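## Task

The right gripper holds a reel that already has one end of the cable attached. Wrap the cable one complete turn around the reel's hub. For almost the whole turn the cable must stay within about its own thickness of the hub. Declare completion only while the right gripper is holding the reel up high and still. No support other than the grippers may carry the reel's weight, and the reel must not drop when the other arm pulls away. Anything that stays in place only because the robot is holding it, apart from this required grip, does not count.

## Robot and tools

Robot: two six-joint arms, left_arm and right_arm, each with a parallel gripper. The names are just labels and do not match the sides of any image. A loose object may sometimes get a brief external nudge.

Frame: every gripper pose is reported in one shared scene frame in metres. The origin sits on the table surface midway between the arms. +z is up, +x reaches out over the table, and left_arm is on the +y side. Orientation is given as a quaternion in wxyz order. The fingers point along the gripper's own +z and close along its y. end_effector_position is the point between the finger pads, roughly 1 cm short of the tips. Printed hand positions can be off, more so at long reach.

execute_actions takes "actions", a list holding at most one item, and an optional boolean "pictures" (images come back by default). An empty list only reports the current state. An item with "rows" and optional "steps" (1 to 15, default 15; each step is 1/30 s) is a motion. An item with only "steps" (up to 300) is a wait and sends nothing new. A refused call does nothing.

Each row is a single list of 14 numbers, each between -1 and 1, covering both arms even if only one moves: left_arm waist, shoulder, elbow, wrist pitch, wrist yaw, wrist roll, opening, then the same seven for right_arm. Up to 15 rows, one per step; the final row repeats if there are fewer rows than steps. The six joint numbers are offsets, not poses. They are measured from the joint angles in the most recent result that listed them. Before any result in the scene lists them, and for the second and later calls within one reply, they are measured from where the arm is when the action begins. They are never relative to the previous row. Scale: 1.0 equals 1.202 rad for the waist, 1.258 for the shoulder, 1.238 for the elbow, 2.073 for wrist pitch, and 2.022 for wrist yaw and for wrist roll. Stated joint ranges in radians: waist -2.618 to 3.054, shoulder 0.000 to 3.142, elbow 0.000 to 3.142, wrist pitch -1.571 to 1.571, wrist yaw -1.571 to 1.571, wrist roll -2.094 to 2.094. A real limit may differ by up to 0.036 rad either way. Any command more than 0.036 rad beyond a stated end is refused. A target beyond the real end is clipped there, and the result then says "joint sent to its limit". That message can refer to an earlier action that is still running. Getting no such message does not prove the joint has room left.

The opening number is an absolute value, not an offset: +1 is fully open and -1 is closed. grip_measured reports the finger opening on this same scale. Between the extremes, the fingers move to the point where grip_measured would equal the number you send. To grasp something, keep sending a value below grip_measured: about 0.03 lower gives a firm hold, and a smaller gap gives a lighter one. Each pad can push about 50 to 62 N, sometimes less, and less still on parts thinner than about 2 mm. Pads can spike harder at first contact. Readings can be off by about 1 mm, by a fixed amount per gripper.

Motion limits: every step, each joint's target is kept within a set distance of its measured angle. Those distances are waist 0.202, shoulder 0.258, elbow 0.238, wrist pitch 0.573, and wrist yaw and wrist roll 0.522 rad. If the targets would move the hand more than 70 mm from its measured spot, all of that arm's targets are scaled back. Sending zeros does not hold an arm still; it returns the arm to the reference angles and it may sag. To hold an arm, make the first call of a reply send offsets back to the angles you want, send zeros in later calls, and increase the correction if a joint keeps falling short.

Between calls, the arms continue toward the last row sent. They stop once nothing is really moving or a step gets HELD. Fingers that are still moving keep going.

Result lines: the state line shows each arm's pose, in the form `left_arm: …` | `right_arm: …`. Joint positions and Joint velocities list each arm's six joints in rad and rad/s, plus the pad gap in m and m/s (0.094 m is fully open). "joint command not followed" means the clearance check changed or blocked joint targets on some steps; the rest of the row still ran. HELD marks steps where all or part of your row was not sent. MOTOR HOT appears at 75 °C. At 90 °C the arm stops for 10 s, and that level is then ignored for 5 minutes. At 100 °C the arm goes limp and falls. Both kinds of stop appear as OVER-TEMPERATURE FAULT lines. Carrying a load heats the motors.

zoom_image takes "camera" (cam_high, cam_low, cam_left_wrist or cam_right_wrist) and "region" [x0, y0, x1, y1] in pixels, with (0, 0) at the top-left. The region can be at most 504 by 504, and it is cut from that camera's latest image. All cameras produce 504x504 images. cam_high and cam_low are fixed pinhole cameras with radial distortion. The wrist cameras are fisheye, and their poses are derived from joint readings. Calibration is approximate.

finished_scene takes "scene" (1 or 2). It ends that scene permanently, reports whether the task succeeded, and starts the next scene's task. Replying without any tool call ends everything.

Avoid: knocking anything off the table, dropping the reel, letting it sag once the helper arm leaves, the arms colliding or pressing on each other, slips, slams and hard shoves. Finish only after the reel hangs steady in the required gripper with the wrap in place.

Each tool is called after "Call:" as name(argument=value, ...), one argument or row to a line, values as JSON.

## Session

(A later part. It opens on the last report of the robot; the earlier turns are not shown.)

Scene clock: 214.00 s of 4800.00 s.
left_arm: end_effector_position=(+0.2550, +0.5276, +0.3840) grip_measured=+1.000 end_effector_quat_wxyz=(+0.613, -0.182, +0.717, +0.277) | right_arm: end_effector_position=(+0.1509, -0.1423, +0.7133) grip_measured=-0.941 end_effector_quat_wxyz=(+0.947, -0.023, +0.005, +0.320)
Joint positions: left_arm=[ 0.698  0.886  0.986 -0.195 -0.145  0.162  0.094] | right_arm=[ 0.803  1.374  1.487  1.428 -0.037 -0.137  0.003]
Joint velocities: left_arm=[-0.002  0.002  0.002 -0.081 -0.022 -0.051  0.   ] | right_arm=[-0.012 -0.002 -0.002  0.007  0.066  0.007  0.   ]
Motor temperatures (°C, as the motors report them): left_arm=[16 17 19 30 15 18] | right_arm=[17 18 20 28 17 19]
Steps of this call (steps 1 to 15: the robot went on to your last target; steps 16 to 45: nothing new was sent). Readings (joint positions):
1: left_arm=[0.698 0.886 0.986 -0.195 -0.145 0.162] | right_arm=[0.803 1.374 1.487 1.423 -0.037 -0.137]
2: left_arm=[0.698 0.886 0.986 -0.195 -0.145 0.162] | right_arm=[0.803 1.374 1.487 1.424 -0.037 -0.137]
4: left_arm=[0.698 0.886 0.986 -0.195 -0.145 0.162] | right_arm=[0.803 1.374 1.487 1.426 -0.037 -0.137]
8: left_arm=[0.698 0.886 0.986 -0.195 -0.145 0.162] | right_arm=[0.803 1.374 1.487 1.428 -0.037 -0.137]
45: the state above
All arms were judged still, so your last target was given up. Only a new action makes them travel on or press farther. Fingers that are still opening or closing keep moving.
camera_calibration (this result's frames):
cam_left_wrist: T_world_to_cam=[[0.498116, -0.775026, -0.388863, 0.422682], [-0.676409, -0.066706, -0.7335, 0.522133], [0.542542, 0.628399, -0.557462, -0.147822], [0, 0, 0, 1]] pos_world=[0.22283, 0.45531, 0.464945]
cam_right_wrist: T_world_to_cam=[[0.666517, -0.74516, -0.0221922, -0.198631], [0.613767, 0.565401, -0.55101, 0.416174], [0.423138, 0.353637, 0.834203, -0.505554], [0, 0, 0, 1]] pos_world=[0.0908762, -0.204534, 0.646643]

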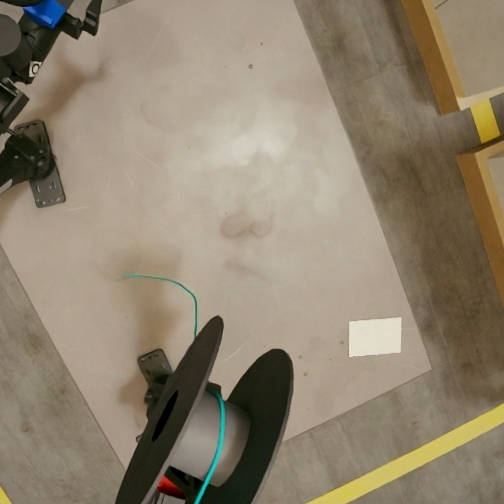

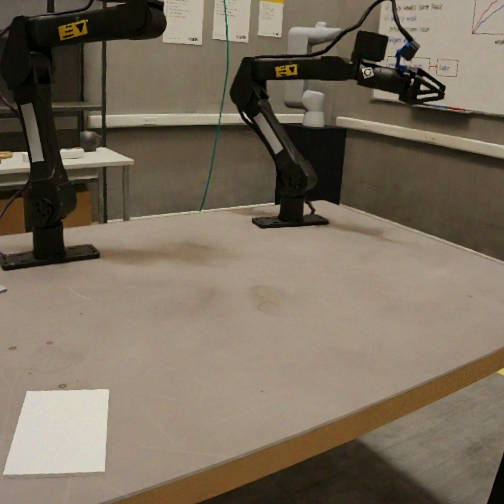

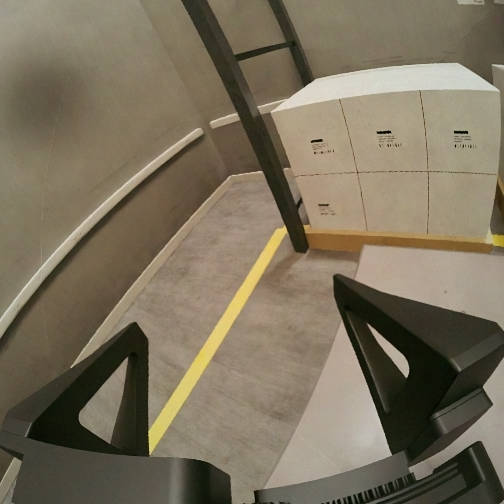

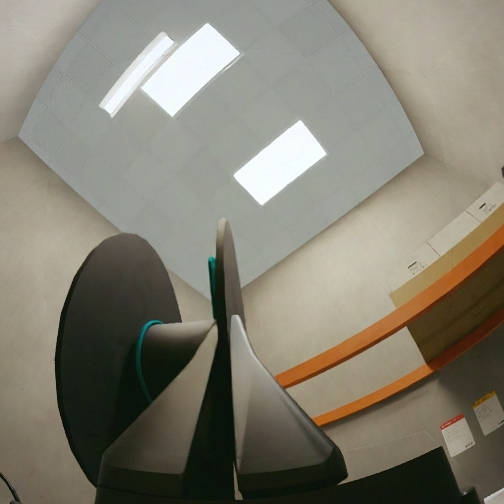

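Call:
execute_actions(
  actions=[
    {"rows":[[0,0,0,0,0,0,1,-0.03,0,0,0,-0.08,-0.08,-0.98],[0,0,0,0,0,0,1,-0.07,0,0,0,-0.18,-0.17,-0.98]],"steps":10},
  ],
  pictures=false,
)

Call:
execute_actions(
  actions=[
    {"rows":[[0,0,0,0,0,0,1,-0.07,0,0,0,-0.18,-0.17,-0.98]],"steps":10},
  ],
  pictures=false,
)

Call:
execute_actions(
  actions=[
    {"rows":[[0,0,0,0,0,0,1,-0.07,0,0,0,-0.18,-0.15,-0.98]],"steps":10},
  ],
  pictures=false,
)

Call:
execute_actions(
  actions=[
    {"rows":[[0,0,0,0,0,0,1,-0.07,0,0,0,-0.18,-0.13,-0.98]],"steps":15},
  ],
  pictures=false,
)

Call:
execute_actions(
  actions=[
    {"steps":30},
  ],
)

Scene clock: 226.23 s of 4800.00 s.
left_arm: end_effector_position=(+0.2550, +0.5276, +0.3840) grip_measured=+1.000 end_effector_quat_wxyz=(+0.613, -0.182, +0.717, +0.277) | right_arm: end_effector_position=(+0.1268, -0.1092, +0.7015) grip_measured=-0.941 end_effector_quat_wxyz=(+0.973, -0.164, -0.081, +0.143)
Joint positions: left_arm=[ 0.698  0.886  0.986 -0.195 -0.145  0.162  0.094] | right_arm=[ 0.725  1.374  1.487  1.418 -0.366 -0.425  0.003]
Joint velocities: left_arm=[-0.002 -0.002  0.007  0.081  0.051  0.022  0.   ] | right_arm=[-0.007 -0.007  0.002 -0.037 -0.418 -0.359 -0.001]
Motor temperatures (°C, as the motors report them): left_arm=[16 17 19 30 15 18] | right_arm=[17 18 20 26 17 19]
Steps of this call (steps 1 to 357: nothing new was sent; steps 358 to 367: all 10 steps of this action). Readings (joint positions):
358: left_arm=[0.698 0.886 0.986 -0.195 -0.145 0.162] | right_arm=[0.797 1.374 1.487 1.428 -0.056 -0.158]
359: left_arm=[0.698 0.886 0.986 -0.195 -0.145 0.162] | right_arm=[0.779 1.374 1.487 1.428 -0.112 -0.209]
361: left_arm=[0.698 0.886 0.986 -0.195 -0.145 0.162] | right_arm=[0.739 1.374 1.487 1.426 -0.220 -0.304]
365: left_arm=[0.698 0.886 0.986 -0.195 -0.145 0.162] | right_arm=[0.725 1.374 1.487 1.418 -0.334 -0.402]
367: the state above

Scene clock: 226.57 s of 4800.00 s.
left_arm: end_effector_position=(+0.2550, +0.5276, +0.3840) grip_measured=+1.000 end_effector_quat_wxyz=(+0.613, -0.182, +0.717, +0.277) | right_arm: end_effector_position=(+0.1109, -0.0755, +0.6694) grip_measured=-0.941 end_effector_quat_wxyz=(+0.936, -0.289, -0.199, -0.030)
Joint positions: left_arm=[ 0.698  0.886  0.986 -0.195 -0.145  0.162  0.094] | right_arm=[ 0.647  1.374  1.487  1.405 -0.716 -0.715  0.003]
Joint velocities: left_arm=[ 0.012 -0.012  0.007 -0.037 -0.022 -0.007  0.   ] | right_arm=[ 0.002 -0.007 -0.007 -0.051 -0.374 -0.256  0.   ]
Motor temperatures (°C, as the motors report them): left_arm=[16 17 19 30 15 18] | right_arm=[17 18 20 26 17 19]
Steps of this call (steps 1 to 10: all 10 steps of this action). Readings (joint positions):
1: left_arm=[0.698 0.886 0.986 -0.195 -0.145 0.162] | right_arm=[0.712 1.374 1.487 1.417 -0.416 -0.474]
2: left_arm=[0.698 0.886 0.986 -0.195 -0.145 0.162] | right_arm=[0.687 1.374 1.487 1.418 -0.489 -0.529]
4: left_arm=[0.698 0.886 0.986 -0.195 -0.145 0.162] | right_arm=[0.655 1.374 1.487 1.412 -0.584 -0.611]
8: left_arm=[0.698 0.886 0.986 -0.195 -0.145 0.162] | right_arm=[0.647 1.374 1.487 1.405 -0.688 -0.695]
10: the state above

Scene clock: 226.90 s of 4800.00 s.
left_arm: end_effector_position=(+0.2550, +0.5276, +0.3840) grip_measured=+1.000 end_effector_quat_wxyz=(+0.613, -0.182, +0.717, +0.277) | right_arm: end_effector_position=(+0.1074, -0.0501, +0.6189) grip_measured=-0.941 end_effector_quat_wxyz=(+0.843, -0.392, -0.332, -0.159)
Joint positions: left_arm=[ 0.698  0.886  0.986 -0.195 -0.145  0.162  0.094] | right_arm=[ 0.568  1.376  1.487  1.392 -1.078 -0.967  0.003]
Joint velocities: left_arm=[-0.007 -0.002 -0.002 -0.007  0.007 -0.022  0.   ] | right_arm=[ 0.012  0.002  0.007 -0.037 -0.403 -0.286 -0.001]
Motor temperatures (°C, as the motors report them): left_arm=[16 17 19 30 15 18] | right_arm=[17 18 20 26 17 19]
Steps of this call (steps 1 to 10: all 10 steps of this action). Readings (joint positions):
1: left_arm=[0.698 0.886 0.986 -0.195 -0.145 0.162] | right_arm=[0.634 1.374 1.487 1.404 -0.765 -0.758]
2: left_arm=[0.698 0.886 0.986 -0.195 -0.145 0.162] | right_arm=[0.609 1.374 1.487 1.407 -0.840 -0.806]
4: left_arm=[0.698 0.886 0.986 -0.195 -0.145 0.162] | right_arm=[0.577 1.375 1.487 1.400 -0.941 -0.877]
8: left_arm=[0.698 0.886 0.986 -0.195 -0.145 0.162] | right_arm=[0.568 1.376 1.487 1.392 -1.050 -0.949]
10: the state above

Scene clock: 227.40 s of 4800.00 s.
left_arm: end_effector_position=(+0.2550, +0.5276, +0.3840) grip_measured=+1.000 end_effector_quat_wxyz=(+0.613, -0.182, +0.717, +0.277) | right_arm: end_effector_position=(+0.1154, -0.0417, +0.5502) grip_measured=-0.941 end_effector_quat_wxyz=(+0.700, -0.474, -0.480, -0.236)
Joint positions: left_arm=[ 0.698  0.886  0.986 -0.195 -0.145  0.162  0.094] | right_arm=[ 0.489  1.379  1.487  1.381 -1.479 -1.201  0.003]
Joint velocities: left_arm=[-0.007  0.002  0.007 -0.007  0.022 -0.081  0.   ] | right_arm=[ 0.012  0.002 -0.022 -0.022 -0.139 -0.125  0.001]
Motor temperatures (°C, as the motors report them): left_arm=[16 17 19 30 15 18] | right_arm=[17 18 20 26 17 19]
Steps of this call (steps 1 to 15: all 15 steps of this action). Readings (joint positions):
1: left_arm=[0.698 0.886 0.986 -0.195 -0.145 0.162] | right_arm=[0.557 1.376 1.487 1.390 -1.124 -1.004]
2: left_arm=[0.698 0.886 0.986 -0.195 -0.145 0.162] | right_arm=[0.533 1.376 1.487 1.393 -1.200 -1.046]
4: left_arm=[0.698 0.886 0.986 -0.195 -0.145 0.162] | right_arm=[0.498 1.378 1.487 1.387 -1.308 -1.105]
8: left_arm=[0.698 0.886 0.986 -0.195 -0.145 0.162] | right_arm=[0.489 1.379 1.487 1.381 -1.421 -1.166]
15: the state above

Scene clock: 228.40 s of 4800.00 s.
left_arm: end_effector_position=(+0.2550, +0.5276, +0.3840) grip_measured=+1.000 end_effector_quat_wxyz=(+0.613, -0.182, +0.717, +0.277) | right_arm: end_effector_position=(+0.1152, -0.0416, +0.5480) grip_measured=-0.941 end_effector_quat_wxyz=(+0.695, -0.474, -0.486, -0.238)
Joint positions: left_arm=[ 0.698  0.886  0.986 -0.195 -0.145  0.162  0.094] | right_arm=[ 0.489  1.379  1.487  1.381 -1.492 -1.21   0.003]
Joint velocities: left_arm=[-0.007 -0.007 -0.007 -0.037 -0.066 -0.051  0.   ] | right_arm=[-0.002 -0.007 -0.012 -0.051 -0.066  0.037  0.   ]
Motor temperatures (°C, as the motors report them): left_arm=[16 17 19 30 15 18] | right_arm=[17 18 20 26 17 19]
Steps of this call (steps 1 to 30: the robot went on to your last target). Readings (joint positions):
1: left_arm=[0.698 0.886 0.986 -0.195 -0.145 0.162] | right_arm=[0.489 1.379 1.487 1.381 -1.482 -1.203]
2: left_arm=[0.698 0.886 0.986 -0.195 -0.145 0.162] | right_arm=[0.489 1.379 1.487 1.381 -1.484 -1.204]
4: left_arm=[0.698 0.886 0.986 -0.195 -0.145 0.162] | right_arm=[0.489 1.379 1.487 1.381 -1.487 -1.206]
8: left_arm=[0.698 0.886 0.986 -0.195 -0.145 0.162] | right_arm=[0.489 1.379 1.487 1.381 -1.490 -1.209]
30: the state above
All arms were judged still, so your last target was given up. Only a new action makes them travel on or press farther. Fingers that are still opening or closing keep moving.
camera_calibration (this result's frames):
cam_left_wrist: T_world_to_cam=[[0.498116, -0.775026, -0.388863, 0.422682], [-0.676409, -0.066706, -0.7335, 0.522133], [0.542542, 0.628399, -0.557462, -0.147822], [0, 0, 0, 1]] pos_world=[0.22283, 0.45531, 0.464945]
cam_right_wrist: T_world_to_cam=[[-0.727214, -0.477841, 0.492776, -0.214036], [0.665639, -0.315653, 0.676231, -0.425024], [-0.167585, 0.819775, 0.547617, -0.143679], [0, 0, 0, 1]] pos_world=[0.103184, -0.118651, 0.471567]

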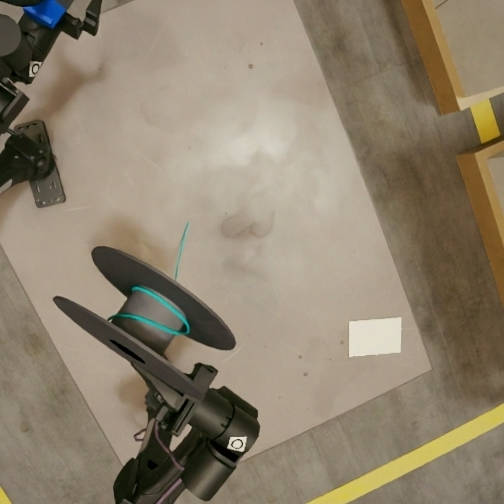

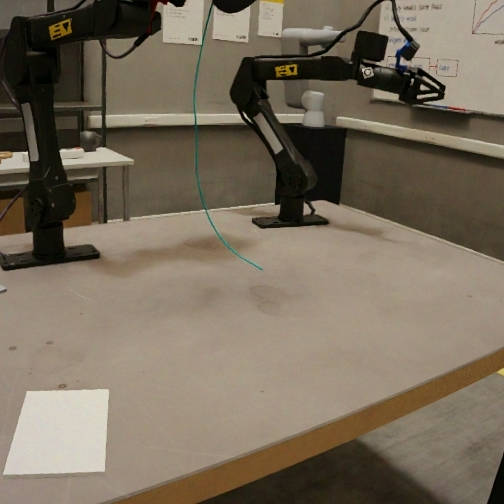

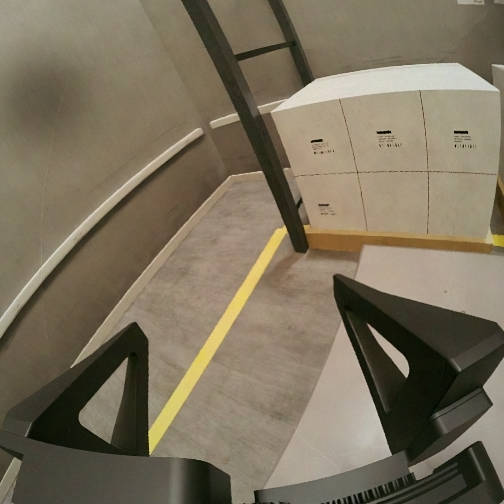

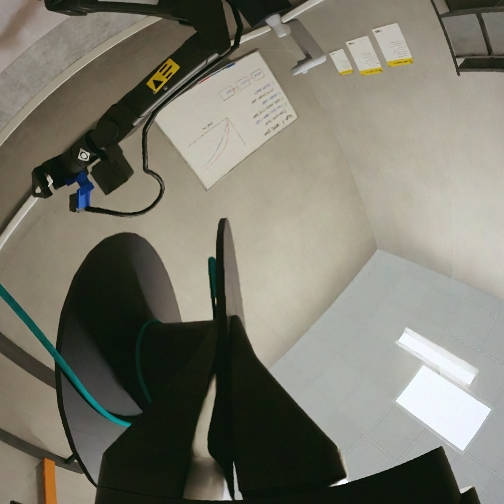

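Call:
zoom_image(
  camera="cam_high",
  region=[60, 240, 240, 400],
)

Region (60, 240, 240, 400) of cam_high's 504x504 image, scaled by 2.800, with more detail than that image has.

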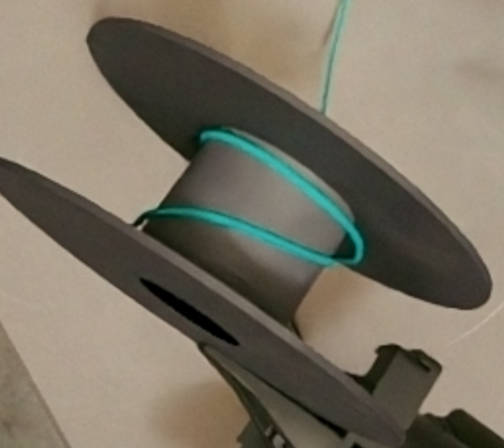

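Call:
finished_scene(
  scene=1,
)

The scene is finished: the task was done.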